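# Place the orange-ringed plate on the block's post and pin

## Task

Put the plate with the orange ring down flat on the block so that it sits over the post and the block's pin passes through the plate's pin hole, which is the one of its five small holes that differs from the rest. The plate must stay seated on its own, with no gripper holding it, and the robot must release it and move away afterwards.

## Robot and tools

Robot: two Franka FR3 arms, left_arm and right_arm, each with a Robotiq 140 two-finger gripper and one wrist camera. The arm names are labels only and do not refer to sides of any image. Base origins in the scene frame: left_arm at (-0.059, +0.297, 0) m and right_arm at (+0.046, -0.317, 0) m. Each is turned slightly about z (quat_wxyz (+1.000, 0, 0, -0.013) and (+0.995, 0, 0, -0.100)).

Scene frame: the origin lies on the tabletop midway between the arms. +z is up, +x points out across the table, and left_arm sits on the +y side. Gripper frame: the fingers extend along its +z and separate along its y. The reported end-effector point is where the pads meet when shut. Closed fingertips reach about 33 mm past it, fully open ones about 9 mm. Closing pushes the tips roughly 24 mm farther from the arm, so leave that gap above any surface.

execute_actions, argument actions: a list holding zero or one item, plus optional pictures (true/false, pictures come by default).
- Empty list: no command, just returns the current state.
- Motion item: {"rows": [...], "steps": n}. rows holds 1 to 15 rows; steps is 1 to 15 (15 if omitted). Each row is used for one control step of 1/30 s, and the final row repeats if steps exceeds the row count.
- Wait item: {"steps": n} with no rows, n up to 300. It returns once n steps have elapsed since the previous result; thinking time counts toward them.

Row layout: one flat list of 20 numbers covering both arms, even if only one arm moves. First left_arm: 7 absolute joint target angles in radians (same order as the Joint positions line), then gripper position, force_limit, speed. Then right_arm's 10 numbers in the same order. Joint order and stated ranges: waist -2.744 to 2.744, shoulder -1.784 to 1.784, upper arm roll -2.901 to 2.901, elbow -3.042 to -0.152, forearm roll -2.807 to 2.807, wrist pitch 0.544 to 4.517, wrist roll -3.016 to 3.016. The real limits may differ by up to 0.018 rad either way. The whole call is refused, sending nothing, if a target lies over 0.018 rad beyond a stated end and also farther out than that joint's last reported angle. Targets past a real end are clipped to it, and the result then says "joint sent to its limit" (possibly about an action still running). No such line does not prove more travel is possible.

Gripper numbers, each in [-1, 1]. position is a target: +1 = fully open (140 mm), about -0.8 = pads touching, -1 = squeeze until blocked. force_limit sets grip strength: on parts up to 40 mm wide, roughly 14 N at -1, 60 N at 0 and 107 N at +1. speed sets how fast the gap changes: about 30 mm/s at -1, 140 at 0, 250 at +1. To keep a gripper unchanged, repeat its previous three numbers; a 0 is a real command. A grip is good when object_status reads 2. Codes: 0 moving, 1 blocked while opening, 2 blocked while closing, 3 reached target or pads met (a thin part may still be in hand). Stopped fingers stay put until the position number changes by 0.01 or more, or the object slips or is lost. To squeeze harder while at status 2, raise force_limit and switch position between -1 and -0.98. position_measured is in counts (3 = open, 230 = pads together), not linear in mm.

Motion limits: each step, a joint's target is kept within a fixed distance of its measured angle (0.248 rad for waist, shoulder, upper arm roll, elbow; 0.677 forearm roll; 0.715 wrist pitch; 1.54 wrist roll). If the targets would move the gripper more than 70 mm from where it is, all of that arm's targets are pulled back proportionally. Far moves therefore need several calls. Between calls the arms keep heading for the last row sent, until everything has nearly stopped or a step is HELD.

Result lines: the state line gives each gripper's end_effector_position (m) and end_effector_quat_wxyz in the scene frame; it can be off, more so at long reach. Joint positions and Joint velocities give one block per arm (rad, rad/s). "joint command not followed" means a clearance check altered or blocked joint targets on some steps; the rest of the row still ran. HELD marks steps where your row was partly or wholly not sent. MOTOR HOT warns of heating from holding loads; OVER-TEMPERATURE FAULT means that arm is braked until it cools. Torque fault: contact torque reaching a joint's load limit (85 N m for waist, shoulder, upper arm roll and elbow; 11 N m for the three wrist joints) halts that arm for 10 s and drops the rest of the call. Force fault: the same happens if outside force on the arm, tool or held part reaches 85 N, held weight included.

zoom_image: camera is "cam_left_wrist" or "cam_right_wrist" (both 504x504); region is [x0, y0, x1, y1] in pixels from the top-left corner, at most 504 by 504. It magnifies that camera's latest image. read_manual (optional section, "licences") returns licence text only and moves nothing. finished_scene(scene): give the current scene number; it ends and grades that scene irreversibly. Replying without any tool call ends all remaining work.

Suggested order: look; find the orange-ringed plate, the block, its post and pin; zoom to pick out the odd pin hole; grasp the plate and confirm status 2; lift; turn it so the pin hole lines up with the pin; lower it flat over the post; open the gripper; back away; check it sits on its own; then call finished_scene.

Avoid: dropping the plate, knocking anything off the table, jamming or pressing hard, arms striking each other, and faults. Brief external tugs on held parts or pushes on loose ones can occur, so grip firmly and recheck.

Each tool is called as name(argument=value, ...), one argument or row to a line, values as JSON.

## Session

execute_actions(
  actions=[],
)

Scene clock: 0.00 s of 5100.00 s.
left_arm: end_effector_position=(+0.4318, -0.2144, +0.3269) position_measured=3 object_status=3 end_effector_quat_wxyz=(+0.162, +0.126, +0.972, +0.113) | right_arm: end_effector_position=(+0.0615, -0.7381, +0.2166) position_measured=3 object_status=3 end_effector_quat_wxyz=(-0.508, -0.323, +0.719, +0.349)
Joint positions: left_arm=[-0.884  0.426 -0.083 -1.274  0.434  1.729  0.782] | right_arm=[-0.803  0.424  0.064 -1.953 -0.8    1.241  0.031]
Joint velocities: left_arm=[ 0.001 -0.001  0.     0.     0.001 -0.    -0.002] | right_arm=[-0.001  0.     0.    -0.    -0.    -0.    -0.001]

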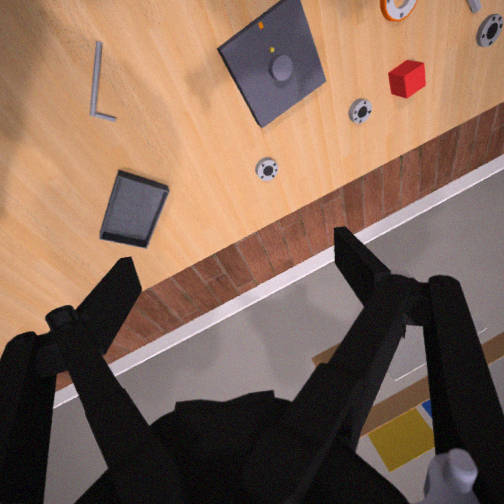

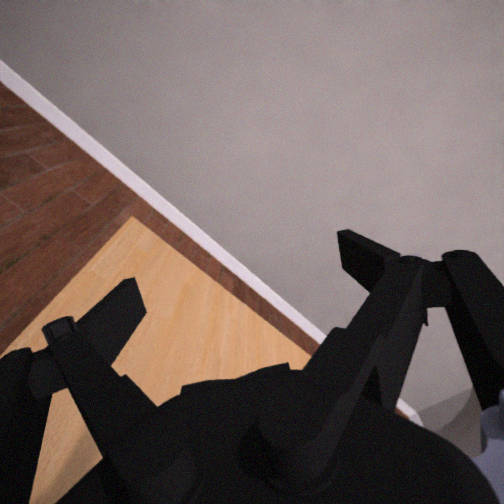

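execute_actions(
  actions=[
    {"rows":[[-0.457,0.099,0,-1.996,0,2.095,-2.054,1,0,0,-0.803,0.424,0.064,-1.953,-0.8,1.241,0.031,1,0,0]]},
  ],
  pictures=false,
)

execute_actions(
  actions=[
    {"steps":90},
  ],
)

Scene clock: 3.47 s of 5100.00 s.
left_arm: end_effector_position=(+0.4656, +0.0339, +0.2257) position_measured=3 object_status=3 end_effector_quat_wxyz=(-0.019, +0.771, -0.636, -0.000) | right_arm: end_effector_position=(+0.0615, -0.7381, +0.2166) position_measured=3 object_status=3 end_effector_quat_wxyz=(-0.508, -0.323, +0.719, +0.349)
Joint positions: left_arm=[-0.465  0.107  0.008 -1.92   0.042  2.034 -0.692] | right_arm=[-0.803  0.424  0.064 -1.953 -0.8    1.241  0.031]
Joint velocities: left_arm=[ 0.216  0.025  0.005 -1.101 -0.336  0.294 -4.487] | right_arm=[ 0.002 -0.     0.001  0.    -0.001 -0.001  0.002]
Steps of this call (steps 1 to 89: nothing new was sent; steps 90 to 104: all 15 steps of this action). Readings (joint positions | what the end effector reports):
90: left_arm=[-0.867 0.400 -0.085 -1.319 0.383 1.765 0.700] | right_arm=[-0.803 0.424 0.064 -1.953 -0.800 1.241 0.031] | left_arm position_measured=3 object_status=3 | right_arm position_measured=3 object_status=3
91: left_arm=[-0.839 0.365 -0.081 -1.366 0.332 1.796 0.615] | right_arm=[-0.803 0.424 0.064 -1.953 -0.800 1.241 0.031] | left_arm position_measured=3 object_status=3 | right_arm position_measured=3 object_status=3
93: left_arm=[-0.770 0.296 -0.063 -1.445 0.259 1.846 0.460] | right_arm=[-0.803 0.424 0.064 -1.953 -0.800 1.241 0.031] | left_arm position_measured=3 object_status=3 | right_arm position_measured=3 object_status=3
97: left_arm=[-0.616 0.182 -0.030 -1.594 0.155 1.928 0.134] | right_arm=[-0.803 0.424 0.064 -1.953 -0.800 1.241 0.031] | left_arm position_measured=3 object_status=3 | right_arm position_measured=3 object_status=3
104: the state above

Scene clock: 6.47 s of 5100.00 s.
left_arm: end_effector_position=(+0.4502, +0.0322, +0.1990) position_measured=3 object_status=3 end_effector_quat_wxyz=(-0.002, +1.000, -0.003, -0.001) | right_arm: end_effector_position=(+0.0615, -0.7381, +0.2166) position_measured=3 object_status=3 end_effector_quat_wxyz=(-0.508, -0.323, +0.719, +0.349)
Joint positions: left_arm=[-0.457  0.101  0.002 -1.995  0.002  2.092 -2.047] | right_arm=[-0.803  0.424  0.064 -1.953 -0.8    1.241  0.031]
Joint velocities: left_arm=[ 0.001 -0.001 -0.001  0.    -0.001 -0.001  0.   ] | right_arm=[ 0.001  0.002 -0.001  0.001  0.    -0.    -0.001]
Steps of this call (steps 1 to 60: the robot went on to your last target; steps 61 to 90: nothing new was sent). Readings (joint positions | what the end effector reports):
1: left_arm=[-0.460 0.109 0.008 -1.950 0.032 2.042 -0.832] | right_arm=[-0.803 0.424 0.064 -1.953 -0.800 1.241 0.031] | left_arm position_measured=3 object_status=3 | right_arm position_measured=3 object_status=3
2: left_arm=[-0.457 0.111 0.008 -1.970 0.025 2.049 -0.958] | right_arm=[-0.803 0.424 0.064 -1.953 -0.800 1.241 0.031] | left_arm position_measured=3 object_status=3 | right_arm position_measured=3 object_status=3
4: left_arm=[-0.457 0.112 0.006 -1.990 0.015 2.061 -1.173] | right_arm=[-0.803 0.424 0.064 -1.953 -0.800 1.241 0.031] | left_arm position_measured=3 object_status=3 | right_arm position_measured=3 object_status=3
8: left_arm=[-0.457 0.105 0.002 -1.995 0.006 2.077 -1.483] | right_arm=[-0.803 0.424 0.064 -1.953 -0.800 1.241 0.031] | left_arm position_measured=3 object_status=3 | right_arm position_measured=3 object_status=3
90: the state above
All arms were judged still, so your last target was given up. Only a new action makes them travel on or press farther. Fingers that are still opening or closing keep moving.

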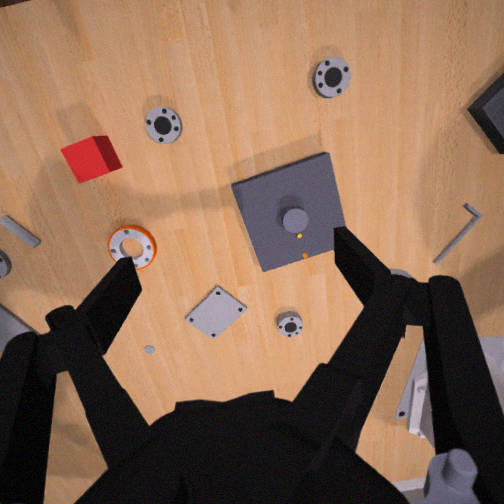

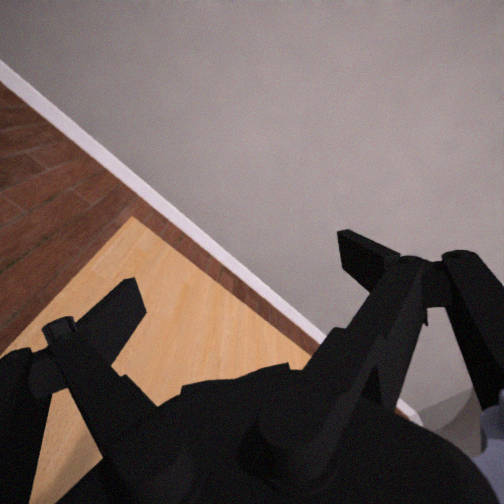

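execute_actions(
  actions=[
    {"rows":[[-0.268,0.069,0,-2.45,0,2.519,-1.865,0.3,0,0,-0.803,0.424,0.064,-1.953,-0.8,1.241,0.031,1,0,0]]},
  ],
  pictures=false,
)

execute_actions(
  actions=[
    {"steps":40},
  ],
)

zoom_image(
  camera="cam_left_wrist",
  region=[130,140,340,340],
)

Scene clock: 12.13 s of 5100.00 s.
left_arm: end_effector_position=(+0.3889, +0.1628, +0.0539) position_measured=91 object_status=0 end_effector_quat_wxyz=(-0.008, +0.999, +0.027, -0.023) | right_arm: end_effector_position=(+0.0615, -0.7381, +0.2166) position_measured=3 object_status=3 end_effector_quat_wxyz=(-0.508, -0.323, +0.719, +0.349)
Joint positions: left_arm=[-0.269  0.076  0.003 -2.449  0.002  2.475 -1.918] | right_arm=[-0.803  0.424  0.064 -1.953 -0.8    1.241  0.031]
Joint velocities: left_arm=[ 0.001 -0.05  -0.018 -0.001  0.001  0.244  0.15 ] | right_arm=[-0.001  0.001  0.001  0.001 -0.     0.001  0.001]
Steps of this call (steps 1 to 90: nothing new was sent; then 2.17 s passed at rest; steps 91 to 105: all 15 steps of this action). Readings (joint positions | what the end effector reports):
91: left_arm=[-0.439 0.091 -0.010 -2.024 0.002 2.133 -2.038] | right_arm=[-0.803 0.424 0.064 -1.953 -0.800 1.241 0.031] | left_arm position_measured=3 object_status=0 | right_arm position_measured=3 object_status=3
92: left_arm=[-0.415 0.081 -0.014 -2.065 0.002 2.174 -2.028] | right_arm=[-0.803 0.424 0.064 -1.953 -0.800 1.241 0.031] | left_arm position_measured=9 object_status=0 | right_arm position_measured=3 object_status=3
94: left_arm=[-0.364 0.072 -0.010 -2.154 0.002 2.247 -2.010] | right_arm=[-0.803 0.424 0.064 -1.953 -0.800 1.241 0.031] | left_arm position_measured=24 object_status=0 | right_arm position_measured=3 object_status=3
98: left_arm=[-0.292 0.071 0.002 -2.354 0.002 2.370 -1.971] | right_arm=[-0.803 0.424 0.064 -1.953 -0.800 1.241 0.031] | left_arm position_measured=55 object_status=0 | right_arm position_measured=3 object_status=3
105: the state above

Scene clock: 13.47 s of 5100.00 s.
left_arm: end_effector_position=(+0.4024, +0.1580, +0.0594) position_measured=91 object_status=3 end_effector_quat_wxyz=(-0.001, +1.000, +0.004, -0.002) | right_arm: end_effector_position=(+0.0615, -0.7381, +0.2166) position_measured=3 object_status=3 end_effector_quat_wxyz=(-0.508, -0.323, +0.719, +0.349)
Joint positions: left_arm=[-0.269  0.071  0.002 -2.449  0.002  2.516 -1.873] | right_arm=[-0.803  0.424  0.064 -1.953 -0.8    1.241  0.031]
Joint velocities: left_arm=[ 0.     0.     0.001 -0.001 -0.     0.     0.004] | right_arm=[ 0.001  0.     0.     0.001 -0.    -0.    -0.   ]
Steps of this call (steps 1 to 30: the robot went on to your last target; steps 31 to 40: nothing new was sent). Readings (joint positions | what the end effector reports):
1: left_arm=[-0.269 0.074 0.003 -2.449 0.002 2.483 -1.913] | right_arm=[-0.803 0.424 0.064 -1.953 -0.800 1.241 0.031] | left_arm position_measured=91 object_status=0 | right_arm position_measured=3 object_status=3
2: left_arm=[-0.269 0.073 0.002 -2.449 0.002 2.489 -1.909] | right_arm=[-0.803 0.424 0.064 -1.953 -0.800 1.241 0.031] | left_arm position_measured=91 object_status=0 | right_arm position_measured=3 object_status=3
4: left_arm=[-0.269 0.071 0.002 -2.449 0.002 2.498 -1.902] | right_arm=[-0.803 0.424 0.064 -1.953 -0.800 1.241 0.031] | left_arm position_measured=91 object_status=3 | right_arm position_measured=3 object_status=3
8: left_arm=[-0.269 0.071 0.002 -2.449 0.002 2.508 -1.891] | right_arm=[-0.803 0.424 0.064 -1.953 -0.800 1.241 0.031] | left_arm position_measured=91 object_status=3 | right_arm position_measured=3 object_status=3
40: the state above
All arms were judged still, so your last target was given up. Only a new action makes them travel on or press farther. Fingers that are still opening or closing keep moving.

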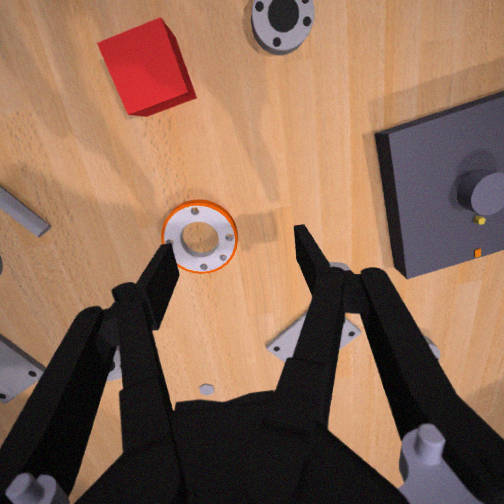

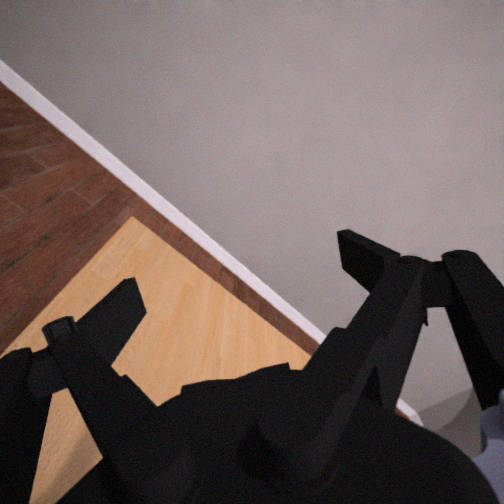

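Region (130, 140, 340, 340) of cam_left_wrist's 504x504 image, scaled by 2.400, with more detail than that image has; it fills the top 480 rows of this view, and the rest is white.

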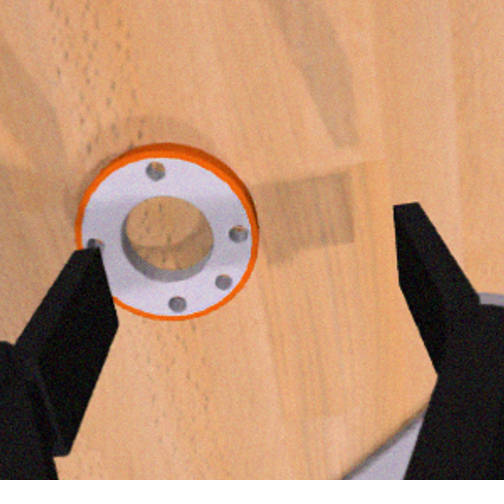

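execute_actions(
  actions=[
    {"rows":[[-0.213,0.066,0,-2.456,0,2.522,-1.81,0.3,0,0,-0.803,0.424,0.064,-1.953,-0.8,1.241,0.031,1,0,0]]},
  ],
  pictures=false,
)

execute_actions(
  actions=[
    {"rows":[[-0.213,0.132,0,-2.466,0,2.598,-1.81,0.3,0,0,-0.803,0.424,0.064,-1.953,-0.8,1.241,0.031,1,0,0]]},
  ],
  pictures=false,
)

execute_actions(
  actions=[
    {"steps":15},
  ],
)

Scene clock: 18.57 s of 5100.00 s.
left_arm: end_effector_position=(+0.4077, +0.1835, +0.0588) position_measured=91 object_status=3 end_effector_quat_wxyz=(-0.001, +1.000, +0.009, -0.002) | right_arm: end_effector_position=(+0.0615, -0.7381, +0.2166) position_measured=3 object_status=3 end_effector_quat_wxyz=(-0.508, -0.323, +0.719, +0.349)
Joint positions: left_arm=[-0.215  0.069  0.002 -2.454  0.002  2.519 -1.828] | right_arm=[-0.803  0.424  0.064 -1.953 -0.8    1.241  0.031]
Joint velocities: left_arm=[-0.001 -0.001 -0.001  0.001 -0.     0.001  0.038] | right_arm=[ 0.001 -0.001 -0.     0.    -0.001 -0.    -0.   ]
Steps of this call (steps 1 to 90: nothing new was sent; then 1.60 s passed at rest; steps 91 to 105: all 15 steps of this action). Readings (joint positions | what the end effector reports):
91: left_arm=[-0.259 0.071 -0.004 -2.450 0.002 2.517 -1.867] | right_arm=[-0.803 0.424 0.064 -1.953 -0.800 1.241 0.031] | left_arm position_measured=91 object_status=3 | right_arm position_measured=3 object_status=3
92: left_arm=[-0.247 0.070 -0.004 -2.451 0.002 2.517 -1.862] | right_arm=[-0.803 0.424 0.064 -1.953 -0.800 1.241 0.031] | left_arm position_measured=91 object_status=3 | right_arm position_measured=3 object_status=3
94: left_arm=[-0.227 0.069 -0.001 -2.453 0.002 2.518 -1.853] | right_arm=[-0.803 0.424 0.064 -1.953 -0.800 1.241 0.031] | left_arm position_measured=91 object_status=3 | right_arm position_measured=3 object_status=3
98: left_arm=[-0.215 0.069 0.002 -2.454 0.002 2.518 -1.841] | right_arm=[-0.803 0.424 0.064 -1.953 -0.800 1.241 0.031] | left_arm position_measured=91 object_status=3 | right_arm position_measured=3 object_status=3
105: the state above

Scene clock: 19.07 s of 5100.00 s.
left_arm: end_effector_position=(+0.4050, +0.1842, +0.0302) position_measured=91 object_status=3 end_effector_quat_wxyz=(-0.001, +1.000, +0.004, -0.003) | right_arm: end_effector_position=(+0.0615, -0.7381, +0.2166) position_measured=3 object_status=3 end_effector_quat_wxyz=(-0.508, -0.323, +0.719, +0.349)
Joint positions: left_arm=[-0.215  0.131  0.001 -2.467  0.002  2.591 -1.819] | right_arm=[-0.803  0.424  0.064 -1.953 -0.8    1.241  0.031]
Joint velocities: left_arm=[0.001 0.001 0.    0.001 0.    0.026 0.006] | right_arm=[ 0.001 -0.001  0.001 -0.001  0.     0.     0.   ]
Steps of this call (steps 1 to 15: all 15 steps of this action). Readings (joint positions | what the end effector reports):
1: left_arm=[-0.215 0.076 0.002 -2.453 0.002 2.532 -1.827] | right_arm=[-0.803 0.424 0.064 -1.953 -0.800 1.241 0.031] | left_arm position_measured=91 object_status=3 | right_arm position_measured=3 object_status=3
2: left_arm=[-0.215 0.091 0.002 -2.454 0.002 2.545 -1.826] | right_arm=[-0.803 0.424 0.064 -1.953 -0.800 1.241 0.031] | left_arm position_measured=91 object_status=3 | right_arm position_measured=3 object_status=3
4: left_arm=[-0.215 0.116 0.001 -2.461 0.002 2.561 -1.824] | right_arm=[-0.803 0.424 0.064 -1.953 -0.800 1.241 0.031] | left_arm position_measured=91 object_status=3 | right_arm position_measured=3 object_status=3
8: left_arm=[-0.215 0.131 0.001 -2.467 0.002 2.578 -1.822] | right_arm=[-0.803 0.424 0.064 -1.953 -0.800 1.241 0.031] | left_arm position_measured=91 object_status=3 | right_arm position_measured=3 object_status=3
15: the state above

Scene clock: 19.57 s of 5100.00 s.
left_arm: end_effector_position=(+0.4063, +0.1839, +0.0306) position_measured=91 object_status=3 end_effector_quat_wxyz=(-0.001, +1.000, +0.003, -0.002) | right_arm: end_effector_position=(+0.0615, -0.7381, +0.2166) position_measured=3 object_status=3 end_effector_quat_wxyz=(-0.508, -0.323, +0.719, +0.349)
Joint positions: left_arm=[-0.215  0.131  0.001 -2.467  0.002  2.595 -1.818] | right_arm=[-0.803  0.424  0.064 -1.953 -0.8    1.241  0.031]
Joint velocities: left_arm=[ 0.    -0.001  0.001 -0.     0.001  0.001  0.002] | right_arm=[ 0.     0.    -0.    -0.     0.     0.     0.001]
Steps of this call (steps 1 to 15: the robot went on to your last target). Readings (joint positions | what the end effector reports):
1: left_arm=[-0.215 0.131 0.001 -2.467 0.002 2.592 -1.819] | right_arm=[-0.803 0.424 0.064 -1.953 -0.800 1.241 0.031] | left_arm position_measured=91 object_status=3 | right_arm position_measured=3 object_status=3
2: left_arm=[-0.215 0.131 0.001 -2.467 0.002 2.592 -1.819] | right_arm=[-0.803 0.424 0.064 -1.953 -0.800 1.241 0.031] | left_arm position_measured=91 object_status=3 | right_arm position_measured=3 object_status=3
4: left_arm=[-0.215 0.131 0.001 -2.467 0.002 2.593 -1.819] | right_arm=[-0.803 0.424 0.064 -1.953 -0.800 1.241 0.031] | left_arm position_measured=91 object_status=3 | right_arm position_measured=3 object_status=3
8: left_arm=[-0.215 0.131 0.001 -2.467 0.002 2.594 -1.818] | right_arm=[-0.803 0.424 0.064 -1.953 -0.800 1.241 0.031] | left_arm position_measured=91 object_status=3 | right_arm position_measured=3 object_status=3
15: the state above
All arms were judged still, so your last target was given up. Only a new action makes them travel on or press farther. Fingers that are still opening or closing keep moving.

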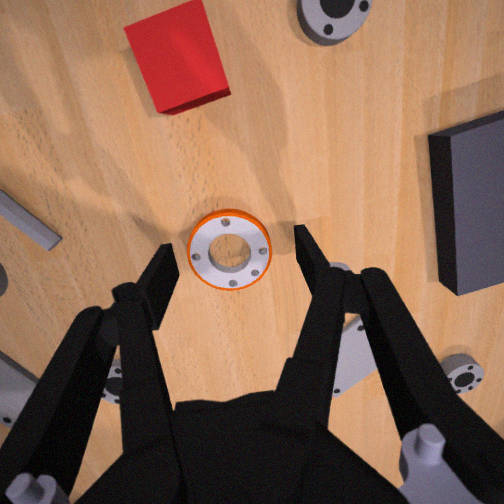

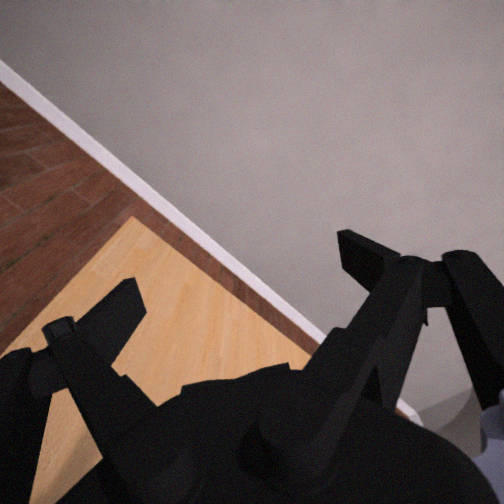

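execute_actions(
  actions=[
    {"rows":[[-0.213,0.132,0,-2.466,0,2.598,-1.81,-1,0,-0.5,-0.803,0.424,0.064,-1.953,-0.8,1.241,0.031,1,0,0]]},
  ],
  pictures=false,
)

execute_actions(
  actions=[
    {"steps":5},
  ],
  pictures=false,
)

execute_actions(
  actions=[
    {"rows":[[-0.213,-0.06,0,-2.42,0,2.36,-1.81,-1,0,-0.5,-0.803,0.424,0.064,-1.953,-0.8,1.241,0.031,1,0,0]]},
  ],
  pictures=false,
)

execute_actions(
  actions=[
    {"rows":[[-0.558,0.14,0,-2.137,0,2.29,-1.455,-1,0,-0.5,-0.803,0.424,0.064,-1.953,-0.8,1.241,0.031,1,0,0]]},
  ],
  pictures=false,
)

execute_actions(
  actions=[
    {"rows":[[-0.558,0.202,0,-2.137,0,2.339,-1.455,-1,0,-0.5,-0.803,0.424,0.064,-1.953,-0.8,1.241,0.031,1,0,0]]},
  ],
  pictures=false,
)

execute_actions(
  actions=[
    {"steps":20},
  ],
)

zoom_image(
  camera="cam_left_wrist",
  region=[140,140,340,340],
)

Scene clock: 28.30 s of 5100.00 s.
left_arm: end_effector_position=(+0.4070, +0.1837, +0.0310) position_measured=140 object_status=0 end_effector_quat_wxyz=(-0.001, +1.000, +0.003, -0.001) | right_arm: end_effector_position=(+0.0615, -0.7381, +0.2166) position_measured=3 object_status=3 end_effector_quat_wxyz=(-0.508, -0.323, +0.719, +0.349)
Joint positions: left_arm=[-0.215  0.131  0.001 -2.466  0.002  2.596 -1.817] | right_arm=[-0.803  0.424  0.064 -1.953 -0.8    1.241  0.031]
Joint velocities: left_arm=[-0.    -0.001 -0.001  0.001  0.001 -0.001  0.001] | right_arm=[ 0.     0.001  0.001  0.     0.001  0.    -0.   ]
Steps of this call (steps 1 to 90: nothing new was sent; then 5.23 s passed at rest; steps 91 to 105: all 15 steps of this action). Readings (joint positions | what the end effector reports):
91: left_arm=[-0.215 0.131 0.001 -2.467 0.002 2.595 -1.817] | right_arm=[-0.803 0.424 0.064 -1.953 -0.800 1.241 0.031] | left_arm position_measured=91 object_status=0 | right_arm position_measured=3 object_status=3
92: left_arm=[-0.215 0.131 0.001 -2.467 0.002 2.595 -1.817] | right_arm=[-0.803 0.424 0.064 -1.953 -0.800 1.241 0.031] | left_arm position_measured=95 object_status=0 | right_arm position_measured=3 object_status=3
94: left_arm=[-0.215 0.131 0.001 -2.467 0.002 2.595 -1.817] | right_arm=[-0.803 0.424 0.064 -1.953 -0.800 1.241 0.031] | left_arm position_measured=104 object_status=0 | right_arm position_measured=3 object_status=3
98: left_arm=[-0.215 0.131 0.001 -2.467 0.002 2.595 -1.817] | right_arm=[-0.803 0.424 0.064 -1.953 -0.800 1.241 0.031] | left_arm position_measured=122 object_status=0 | right_arm position_measured=3 object_status=3
105: the state above

Scene clock: 28.47 s of 5100.00 s.
left_arm: end_effector_position=(+0.4070, +0.1837, +0.0310) position_measured=140 object_status=2 end_effector_quat_wxyz=(-0.001, +1.000, +0.003, -0.001) | right_arm: end_effector_position=(+0.0615, -0.7381, +0.2166) position_measured=3 object_status=3 end_effector_quat_wxyz=(-0.508, -0.323, +0.719, +0.349)
Joint positions: left_arm=[-0.215  0.131  0.001 -2.466  0.002  2.596 -1.817] | right_arm=[-0.803  0.424  0.064 -1.953 -0.8    1.241  0.031]
Joint velocities: left_arm=[ 0.001  0.002 -0.001  0.001 -0.    -0.    -0.002] | right_arm=[ 0.001 -0.001  0.002 -0.001  0.     0.001 -0.002]
Steps of this call (steps 1 to 5: the robot went on to your last target). Readings (joint positions | what the end effector reports):
1: left_arm=[-0.215 0.131 0.001 -2.466 0.002 2.596 -1.817] | right_arm=[-0.803 0.424 0.064 -1.953 -0.800 1.241 0.031] | left_arm position_measured=140 object_status=0 | right_arm position_measured=3 object_status=3
2: left_arm=[-0.215 0.131 0.001 -2.466 0.002 2.596 -1.817] | right_arm=[-0.803 0.424 0.064 -1.953 -0.800 1.241 0.031] | left_arm position_measured=140 object_status=2 | right_arm position_measured=3 object_status=3
4: left_arm=[-0.215 0.131 0.001 -2.466 0.002 2.596 -1.817] | right_arm=[-0.803 0.424 0.064 -1.953 -0.800 1.241 0.031] | left_arm position_measured=140 object_status=2 | right_arm position_measured=3 object_status=3
5: the state above

Scene clock: 28.97 s of 5100.00 s.
left_arm: end_effector_position=(+0.4134, +0.1821, +0.1231) position_measured=140 object_status=2 end_effector_quat_wxyz=(+0.002, +1.000, +0.003, +0.009) | right_arm: end_effector_position=(+0.0615, -0.7381, +0.2166) position_measured=3 object_status=3 end_effector_quat_wxyz=(-0.508, -0.323, +0.719, +0.349)
Joint positions: left_arm=[-0.215 -0.061  0.001 -2.419  0.002  2.376 -1.817] | right_arm=[-0.803  0.424  0.064 -1.953 -0.8    1.241  0.031]
Joint velocities: left_arm=[-0.001  0.003 -0.    -0.006  0.    -0.089  0.001] | right_arm=[ 0.001 -0.001  0.001 -0.001  0.     0.     0.002]
Steps of this call (steps 1 to 15: all 15 steps of this action). Readings (joint positions | what the end effector reports):
1: left_arm=[-0.215 0.115 0.001 -2.466 0.002 2.564 -1.817] | right_arm=[-0.803 0.424 0.064 -1.953 -0.800 1.241 0.031] | left_arm position_measured=140 object_status=2 | right_arm position_measured=3 object_status=3
2: left_arm=[-0.215 0.079 0.001 -2.463 0.002 2.531 -1.817] | right_arm=[-0.803 0.424 0.064 -1.953 -0.800 1.241 0.031] | left_arm position_measured=140 object_status=2 | right_arm position_measured=3 object_status=3
4: left_arm=[-0.215 0.002 0.001 -2.441 0.002 2.476 -1.817] | right_arm=[-0.803 0.424 0.064 -1.953 -0.800 1.241 0.031] | left_arm position_measured=140 object_status=2 | right_arm position_measured=3 object_status=3
8: left_arm=[-0.215 -0.062 0.001 -2.413 0.002 2.420 -1.817] | right_arm=[-0.803 0.424 0.064 -1.953 -0.800 1.241 0.031] | left_arm position_measured=140 object_status=2 | right_arm position_measured=3 object_status=3
15: the state above

Scene clock: 29.47 s of 5100.00 s.
left_arm: end_effector_position=(+0.4091, -0.0205, +0.1314) position_measured=140 object_status=2 end_effector_quat_wxyz=(+0.004, +0.955, -0.296, +0.011) | right_arm: end_effector_position=(+0.0615, -0.7381, +0.2166) position_measured=3 object_status=3 end_effector_quat_wxyz=(-0.508, -0.323, +0.719, +0.349)
Joint positions: left_arm=[-0.561  0.137 -0.009 -2.142  0.001  2.303 -1.565] | right_arm=[-0.803  0.424  0.064 -1.953 -0.8    1.241  0.031]
Joint velocities: left_arm=[-0.001  0.02   0.049  0.03  -0.    -0.062  0.34 ] | right_arm=[-0.001  0.001 -0.    -0.001  0.     0.001  0.001]
Steps of this call (steps 1 to 15: all 15 steps of this action). Readings (joint positions | what the end effector reports):
1: left_arm=[-0.237 -0.042 0.013 -2.393 0.001 2.366 -1.802] | right_arm=[-0.803 0.424 0.064 -1.953 -0.800 1.241 0.031] | left_arm position_measured=140 object_status=2 | right_arm position_measured=3 object_status=3
2: left_arm=[-0.266 -0.013 0.017 -2.355 0.001 2.360 -1.786] | right_arm=[-0.803 0.424 0.064 -1.953 -0.800 1.241 0.031] | left_arm position_measured=140 object_status=2 | right_arm position_measured=3 object_status=3
4: left_arm=[-0.333 0.031 0.017 -2.294 0.001 2.351 -1.756] | right_arm=[-0.803 0.424 0.064 -1.953 -0.800 1.241 0.031] | left_arm position_measured=140 object_status=2 | right_arm position_measured=3 object_status=3
8: left_arm=[-0.471 0.099 0.009 -2.195 0.001 2.329 -1.683] | right_arm=[-0.803 0.424 0.064 -1.953 -0.800 1.241 0.031] | left_arm position_measured=140 object_status=2 | right_arm position_measured=3 object_status=3
15: the state above

Scene clock: 29.97 s of 5100.00 s.
left_arm: end_effector_position=(+0.4091, -0.0143, +0.0978) position_measured=140 object_status=2 end_effector_quat_wxyz=(-0.001, +0.943, -0.332, -0.004) | right_arm: end_effector_position=(+0.0615, -0.7381, +0.2166) position_measured=3 object_status=3 end_effector_quat_wxyz=(-0.508, -0.323, +0.719, +0.349)
Joint positions: left_arm=[-0.56   0.203 -0.002 -2.139  0.001  2.334 -1.482] | right_arm=[-0.803  0.424  0.064 -1.953 -0.8    1.241  0.031]
Joint velocities: left_arm=[ 0.001 -0.     0.     0.001  0.001  0.012  0.066] | right_arm=[ 0.    -0.001  0.001  0.     0.    -0.    -0.001]
Steps of this call (steps 1 to 15: all 15 steps of this action). Readings (joint positions | what the end effector reports):
1: left_arm=[-0.561 0.145 -0.007 -2.137 0.001 2.308 -1.554] | right_arm=[-0.803 0.424 0.064 -1.953 -0.800 1.241 0.031] | left_arm position_measured=140 object_status=2 | right_arm position_measured=3 object_status=3
2: left_arm=[-0.561 0.159 -0.005 -2.134 0.001 2.315 -1.545] | right_arm=[-0.803 0.424 0.064 -1.953 -0.800 1.241 0.031] | left_arm position_measured=140 object_status=2 | right_arm position_measured=3 object_status=3
4: left_arm=[-0.560 0.185 -0.003 -2.136 0.001 2.322 -1.528] | right_arm=[-0.803 0.424 0.064 -1.953 -0.800 1.241 0.031] | left_arm position_measured=140 object_status=2 | right_arm position_measured=3 object_status=3
8: left_arm=[-0.560 0.203 -0.002 -2.140 0.001 2.328 -1.505] | right_arm=[-0.803 0.424 0.064 -1.953 -0.800 1.241 0.031] | left_arm position_measured=140 object_status=2 | right_arm position_measured=3 object_status=3
15: the state above

Scene clock: 30.63 s of 5100.00 s.
left_arm: end_effector_position=(+0.4096, -0.0147, +0.0980) position_measured=140 object_status=2 end_effector_quat_wxyz=(-0.001, +0.940, -0.340, -0.003) | right_arm: end_effector_position=(+0.0615, -0.7381, +0.2166) position_measured=3 object_status=3 end_effector_quat_wxyz=(-0.508, -0.323, +0.719, +0.349)
Joint positions: left_arm=[-0.56   0.203 -0.002 -2.139  0.001  2.336 -1.465] | right_arm=[-0.803  0.424  0.064 -1.953 -0.8    1.241  0.031]
Joint velocities: left_arm=[-0.     0.     0.     0.     0.    -0.001  0.008] | right_arm=[-0.    -0.     0.001 -0.    -0.001 -0.001  0.   ]
Steps of this call (steps 1 to 20: the robot went on to your last target). Readings (joint positions | what the end effector reports):
1: left_arm=[-0.560 0.203 -0.002 -2.139 0.001 2.334 -1.480] | right_arm=[-0.803 0.424 0.064 -1.953 -0.800 1.241 0.031] | left_arm position_measured=140 object_status=2 | right_arm position_measured=3 object_status=3
2: left_arm=[-0.560 0.203 -0.002 -2.139 0.001 2.334 -1.478] | right_arm=[-0.803 0.424 0.064 -1.953 -0.800 1.241 0.031] | left_arm position_measured=140 object_status=2 | right_arm position_measured=3 object_status=3
4: left_arm=[-0.560 0.203 -0.002 -2.139 0.001 2.335 -1.475] | right_arm=[-0.803 0.424 0.064 -1.953 -0.800 1.241 0.031] | left_arm position_measured=140 object_status=2 | right_arm position_measured=3 object_status=3
8: left_arm=[-0.560 0.203 -0.002 -2.139 0.001 2.335 -1.471] | right_arm=[-0.803 0.424 0.064 -1.953 -0.800 1.241 0.031] | left_arm position_measured=140 object_status=2 | right_arm position_measured=3 object_status=3
20: the state above

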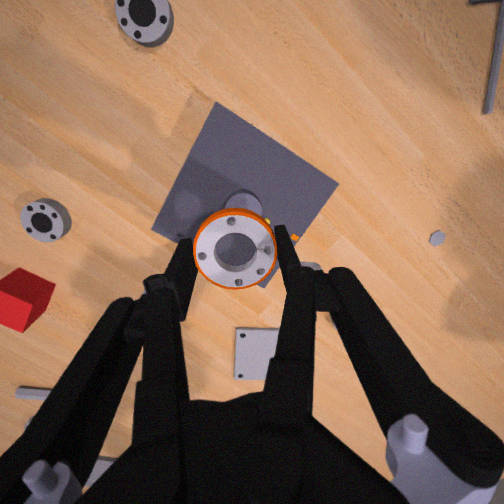

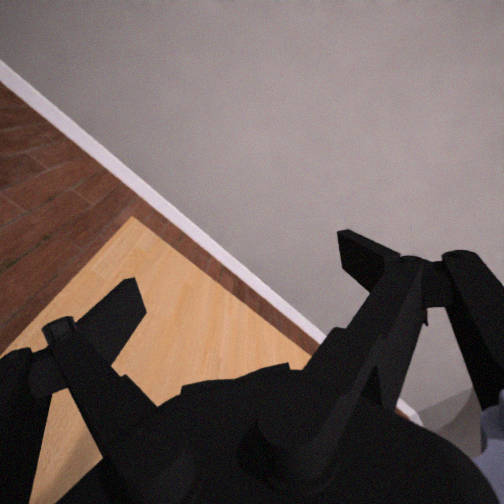

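Region (140, 140, 340, 340) of cam_left_wrist's 504x504 image, scaled by 2.520, with more detail than that image has.

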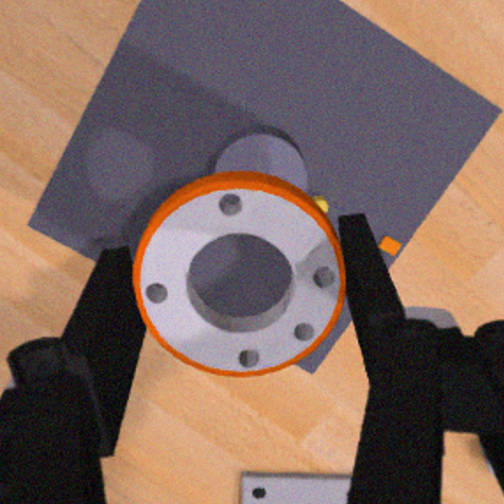

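execute_actions(
  actions=[
    {"rows":[[-0.577,0.269,0,-2.069,0,2.338,-1.624,-1,0,-0.5,-0.803,0.424,0.064,-1.953,-0.8,1.241,0.031,1,0,0]]},
  ],
  pictures=false,
)

execute_actions(
  actions=[
    {"steps":20},
  ],
)

zoom_image(
  camera="cam_left_wrist",
  region=[140,140,340,340],
)

Scene clock: 36.57 s of 5100.00 s.
left_arm: end_effector_position=(+0.4223, -0.0327, +0.0896) position_measured=140 object_status=2 end_effector_quat_wxyz=(-0.001, +0.957, -0.289, -0.001) | right_arm: end_effector_position=(+0.0615, -0.7381, +0.2166) position_measured=3 object_status=3 end_effector_quat_wxyz=(-0.508, -0.323, +0.719, +0.349)
Joint positions: left_arm=[-0.575  0.268  0.    -2.071  0.001  2.336 -1.586] | right_arm=[-0.803  0.424  0.064 -1.953 -0.8    1.241  0.031]
Joint velocities: left_arm=[-0.001  0.001 -0.001  0.001 -0.001  0.001 -0.102] | right_arm=[-0.001 -0.001  0.001 -0.001  0.001  0.001 -0.001]
Steps of this call (steps 1 to 15: the robot went on to your last target; steps 16 to 90: nothing new was sent; then 2.43 s passed at rest; steps 91 to 105: all 15 steps of this action). Readings (joint positions | what the end effector reports):
91: left_arm=[-0.562 0.215 0.000 -2.123 0.001 2.334 -1.476] | right_arm=[-0.803 0.424 0.064 -1.953 -0.800 1.241 0.031] | left_arm position_measured=140 object_status=2 | right_arm position_measured=3 object_status=3
92: left_arm=[-0.565 0.232 0.000 -2.103 0.001 2.335 -1.491] | right_arm=[-0.803 0.424 0.064 -1.953 -0.800 1.241 0.031] | left_arm position_measured=140 object_status=2 | right_arm position_measured=3 object_status=3
94: left_arm=[-0.571 0.253 0.000 -2.084 0.001 2.336 -1.516] | right_arm=[-0.803 0.424 0.064 -1.953 -0.800 1.241 0.031] | left_arm position_measured=140 object_status=2 | right_arm position_measured=3 object_status=3
98: left_arm=[-0.575 0.267 0.000 -2.075 0.001 2.336 -1.551] | right_arm=[-0.803 0.424 0.064 -1.953 -0.800 1.241 0.031] | left_arm position_measured=140 object_status=2 | right_arm position_measured=3 object_status=3
105: the state above

Scene clock: 37.23 s of 5100.00 s.
left_arm: end_effector_position=(+0.4223, -0.0327, +0.0897) position_measured=140 object_status=2 end_effector_quat_wxyz=(-0.001, +0.961, -0.276, -0.001) | right_arm: end_effector_position=(+0.0615, -0.7381, +0.2166) position_measured=3 object_status=3 end_effector_quat_wxyz=(-0.508, -0.323, +0.719, +0.349)
Joint positions: left_arm=[-0.575  0.268  0.    -2.071  0.001  2.336 -1.613] | right_arm=[-0.803  0.424  0.064 -1.953 -0.8    1.241  0.031]
Joint velocities: left_arm=[ 0.    -0.    -0.001  0.002  0.001 -0.001 -0.012] | right_arm=[-0.002  0.001 -0.    -0.    -0.     0.     0.001]
Steps of this call (steps 1 to 20: the robot went on to your last target). Readings (joint positions | what the end effector reports):
1: left_arm=[-0.575 0.268 0.000 -2.071 0.001 2.336 -1.590] | right_arm=[-0.803 0.424 0.064 -1.953 -0.800 1.241 0.031] | left_arm position_measured=140 object_status=2 | right_arm position_measured=3 object_status=3
2: left_arm=[-0.575 0.268 0.000 -2.071 0.001 2.336 -1.592] | right_arm=[-0.803 0.424 0.064 -1.953 -0.800 1.241 0.031] | left_arm position_measured=140 object_status=2 | right_arm position_measured=3 object_status=3
4: left_arm=[-0.575 0.268 0.000 -2.071 0.001 2.336 -1.597] | right_arm=[-0.803 0.424 0.064 -1.953 -0.800 1.241 0.031] | left_arm position_measured=140 object_status=2 | right_arm position_measured=3 object_status=3
8: left_arm=[-0.575 0.268 0.000 -2.071 0.001 2.336 -1.604] | right_arm=[-0.803 0.424 0.064 -1.953 -0.800 1.241 0.031] | left_arm position_measured=140 object_status=2 | right_arm position_measured=3 object_status=3
20: the state above

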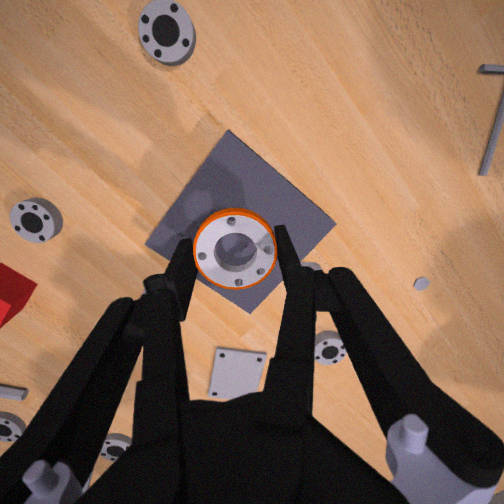

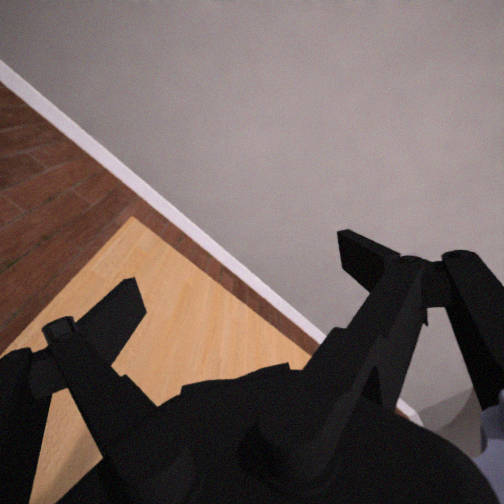

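Region (140, 140, 340, 340) of cam_left_wrist's 504x504 image, scaled by 2.520, with more detail than that image has.

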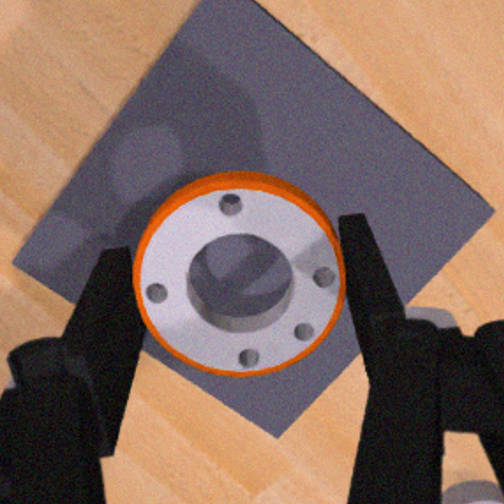

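execute_actions(
  actions=[
    {"rows":[[-0.582,0.288,0,-2.073,0,2.361,-1.629,-1,0,-0.5,-0.803,0.424,0.064,-1.953,-0.8,1.241,0.031,1,0,0]]},
  ],
  pictures=false,
)

execute_actions(
  actions=[
    {"steps":10},
  ],
)

zoom_image(
  camera="cam_left_wrist",
  region=[170,180,300,310],
)

Scene clock: 42.10 s of 5100.00 s.
left_arm: end_effector_position=(+0.4214, -0.0353, +0.0793) position_measured=140 object_status=2 end_effector_quat_wxyz=(-0.001, +0.962, -0.274, -0.002) | right_arm: end_effector_position=(+0.0615, -0.7381, +0.2166) position_measured=3 object_status=3 end_effector_quat_wxyz=(-0.508, -0.323, +0.719, +0.349)
Joint positions: left_arm=[-0.58   0.287  0.    -2.073  0.001  2.357 -1.621] | right_arm=[-0.803  0.424  0.064 -1.953 -0.8    1.241  0.031]
Joint velocities: left_arm=[-0.001  0.001  0.    -0.001  0.001  0.007 -0.004] | right_arm=[ 0.     0.001  0.001 -0.     0.     0.    -0.001]
Steps of this call (steps 1 to 15: the robot went on to your last target; steps 16 to 90: nothing new was sent; then 1.37 s passed at rest; steps 91 to 105: all 15 steps of this action). Readings (joint positions | what the end effector reports):
91: left_arm=[-0.576 0.270 0.000 -2.071 0.001 2.340 -1.617] | right_arm=[-0.803 0.424 0.064 -1.953 -0.800 1.241 0.031] | left_arm position_measured=140 object_status=2 | right_arm position_measured=3 object_status=3
92: left_arm=[-0.577 0.274 0.000 -2.071 0.001 2.344 -1.618] | right_arm=[-0.803 0.424 0.064 -1.953 -0.800 1.241 0.031] | left_arm position_measured=140 object_status=2 | right_arm position_measured=3 object_status=3
94: left_arm=[-0.579 0.282 0.000 -2.072 0.001 2.348 -1.618] | right_arm=[-0.803 0.424 0.064 -1.953 -0.800 1.241 0.031] | left_arm position_measured=140 object_status=2 | right_arm position_measured=3 object_status=3
98: left_arm=[-0.580 0.287 0.000 -2.073 0.001 2.353 -1.620] | right_arm=[-0.803 0.424 0.064 -1.953 -0.800 1.241 0.031] | left_arm position_measured=140 object_status=2 | right_arm position_measured=3 object_status=3
105: the state above

Scene clock: 42.43 s of 5100.00 s.
left_arm: end_effector_position=(+0.4217, -0.0355, +0.0794) position_measured=140 object_status=2 end_effector_quat_wxyz=(-0.001, +0.962, -0.274, -0.001) | right_arm: end_effector_position=(+0.0615, -0.7381, +0.2166) position_measured=3 object_status=3 end_effector_quat_wxyz=(-0.508, -0.323, +0.719, +0.349)
Joint positions: left_arm=[-0.58   0.287  0.    -2.073  0.001  2.358 -1.621] | right_arm=[-0.803  0.424  0.064 -1.953 -0.8    1.241  0.031]
Joint velocities: left_arm=[-0.001  0.    -0.     0.001 -0.001  0.     0.002] | right_arm=[-0.001  0.001  0.002  0.    -0.     0.     0.   ]
Steps of this call (steps 1 to 10: the robot went on to your last target). Readings (joint positions | what the end effector reports):
1: left_arm=[-0.580 0.287 0.000 -2.073 0.001 2.357 -1.621] | right_arm=[-0.803 0.424 0.064 -1.953 -0.800 1.241 0.031] | left_arm position_measured=140 object_status=2 | right_arm position_measured=3 object_status=3
2: left_arm=[-0.580 0.287 0.000 -2.073 0.001 2.357 -1.621] | right_arm=[-0.803 0.424 0.064 -1.953 -0.800 1.241 0.031] | left_arm position_measured=140 object_status=2 | right_arm position_measured=3 object_status=3
4: left_arm=[-0.580 0.287 0.000 -2.073 0.001 2.357 -1.621] | right_arm=[-0.803 0.424 0.064 -1.953 -0.800 1.241 0.031] | left_arm position_measured=140 object_status=2 | right_arm position_measured=3 object_status=3
8: left_arm=[-0.580 0.287 0.000 -2.073 0.001 2.357 -1.621] | right_arm=[-0.803 0.424 0.064 -1.953 -0.800 1.241 0.031] | left_arm position_measured=140 object_status=2 | right_arm position_measured=3 object_status=3
10: the state above

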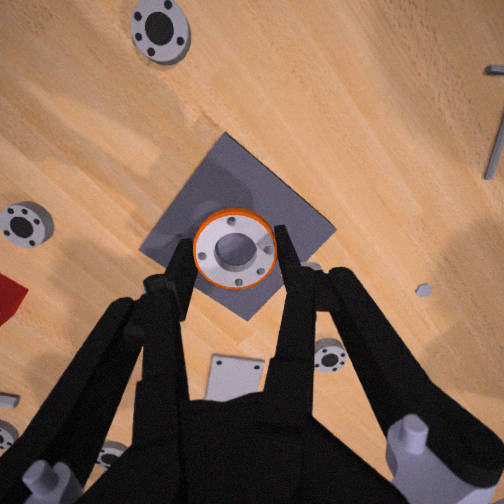

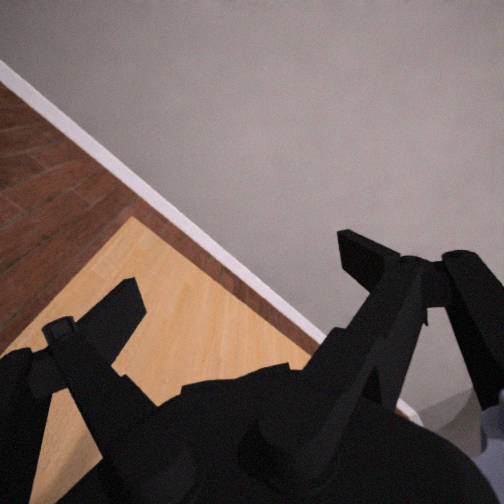

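Region (170, 180, 300, 310) of cam_left_wrist's 504x504 image, scaled by 3.877, with more detail than that image has.

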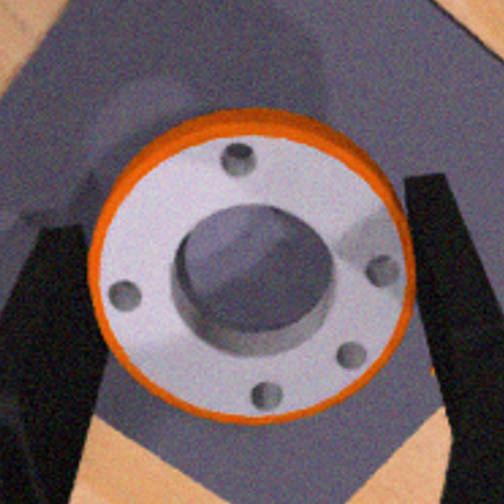

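Slight shift right, then press with a twist.

execute_actions(
  actions=[
    {"rows":[[-0.583,0.297,0,-2.075,0,2.372,-1.629,-1,0,-0.5,-0.803,0.424,0.064,-1.953,-0.8,1.241,0.031,1,0,0]]},
  ],
  pictures=false,
)

execute_actions(
  actions=[
    {"rows":[[-0.583,0.31,0,-2.078,0,2.388,-1.67,-1,0,-0.5,-0.803,0.424,0.064,-1.953,-0.8,1.241,0.031,1,0,0]]},
  ],
)

zoom_image(
  camera="cam_left_wrist",
  region=[170,180,300,310],
)

Scene clock: 46.03 s of 5100.00 s.
left_arm: end_effector_position=(+0.4219, -0.0362, +0.0749) position_measured=140 object_status=2 end_effector_quat_wxyz=(-0.001, +0.962, -0.274, -0.001) | right_arm: end_effector_position=(+0.0615, -0.7381, +0.2166) position_measured=3 object_status=3 end_effector_quat_wxyz=(-0.508, -0.323, +0.719, +0.349)
Joint positions: left_arm=[-0.581  0.296  0.    -2.074  0.001  2.368 -1.622] | right_arm=[-0.803  0.424  0.064 -1.953 -0.8    1.241  0.031]
Joint velocities: left_arm=[ 0.     0.001 -0.001 -0.    -0.     0.003 -0.   ] | right_arm=[ 0.001 -0.     0.001 -0.001  0.    -0.    -0.   ]
Steps of this call (steps 1 to 15: the robot went on to your last target; steps 16 to 90: nothing new was sent; then 0.10 s passed at rest; steps 91 to 105: all 15 steps of this action). Readings (joint positions | what the end effector reports):
91: left_arm=[-0.580 0.288 0.000 -2.073 0.001 2.360 -1.622] | right_arm=[-0.803 0.424 0.064 -1.953 -0.800 1.241 0.031] | left_arm position_measured=140 object_status=2 | right_arm position_measured=3 object_status=3
92: left_arm=[-0.580 0.290 0.000 -2.073 0.001 2.361 -1.622] | right_arm=[-0.803 0.424 0.064 -1.953 -0.800 1.241 0.031] | left_arm position_measured=140 object_status=2 | right_arm position_measured=3 object_status=3
94: left_arm=[-0.581 0.293 0.000 -2.073 0.001 2.364 -1.622] | right_arm=[-0.803 0.424 0.064 -1.953 -0.800 1.241 0.031] | left_arm position_measured=140 object_status=2 | right_arm position_measured=3 object_status=3
98: left_arm=[-0.581 0.296 0.000 -2.074 0.001 2.366 -1.622] | right_arm=[-0.803 0.424 0.064 -1.953 -0.800 1.241 0.031] | left_arm position_measured=140 object_status=2 | right_arm position_measured=3 object_status=3
105: the state above

Scene clock: 46.53 s of 5100.00 s.
left_arm: end_effector_position=(+0.4226, -0.0368, +0.0698) position_measured=140 object_status=2 end_effector_quat_wxyz=(-0.000, +0.966, -0.258, +0.000) | right_arm: end_effector_position=(+0.0615, -0.7381, +0.2166) position_measured=3 object_status=3 end_effector_quat_wxyz=(-0.508, -0.323, +0.719, +0.349)
Joint positions: left_arm=[-0.581  0.305  0.    -2.076  0.001  2.382 -1.655] | right_arm=[-0.803  0.424  0.064 -1.953 -0.8    1.241  0.031]
Joint velocities: left_arm=[-0.    -0.    -0.001 -0.001  0.     0.006 -0.026] | right_arm=[-0.001  0.001  0.001 -0.     0.     0.    -0.002]
Steps of this call (steps 1 to 15: all 15 steps of this action). Readings (joint positions | what the end effector reports):
1: left_arm=[-0.581 0.297 0.000 -2.074 0.001 2.371 -1.625] | right_arm=[-0.803 0.424 0.064 -1.953 -0.800 1.241 0.031] | left_arm position_measured=140 object_status=2 | right_arm position_measured=3 object_status=3
2: left_arm=[-0.581 0.300 0.000 -2.074 0.001 2.374 -1.629] | right_arm=[-0.803 0.424 0.064 -1.953 -0.800 1.241 0.031] | left_arm position_measured=140 object_status=2 | right_arm position_measured=3 object_status=3
4: left_arm=[-0.581 0.305 0.000 -2.076 0.001 2.377 -1.636] | right_arm=[-0.803 0.424 0.064 -1.953 -0.800 1.241 0.031] | left_arm position_measured=140 object_status=2 | right_arm position_measured=3 object_status=3
8: left_arm=[-0.581 0.305 0.000 -2.076 0.001 2.379 -1.645] | right_arm=[-0.803 0.424 0.064 -1.953 -0.800 1.241 0.031] | left_arm position_measured=140 object_status=2 | right_arm position_measured=3 object_status=3
15: the state above

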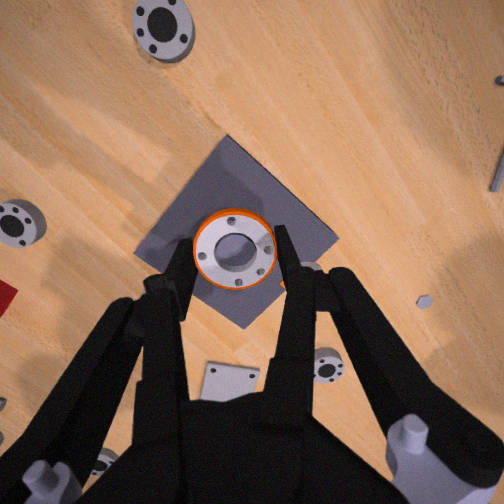

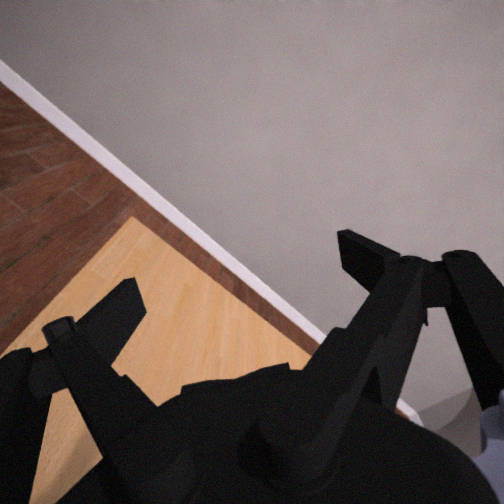

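Region (170, 180, 300, 310) of cam_left_wrist's 504x504 image, scaled by 3.877, with more detail than that image has.

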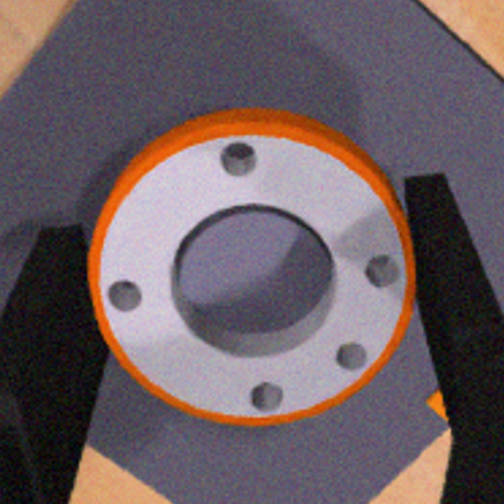

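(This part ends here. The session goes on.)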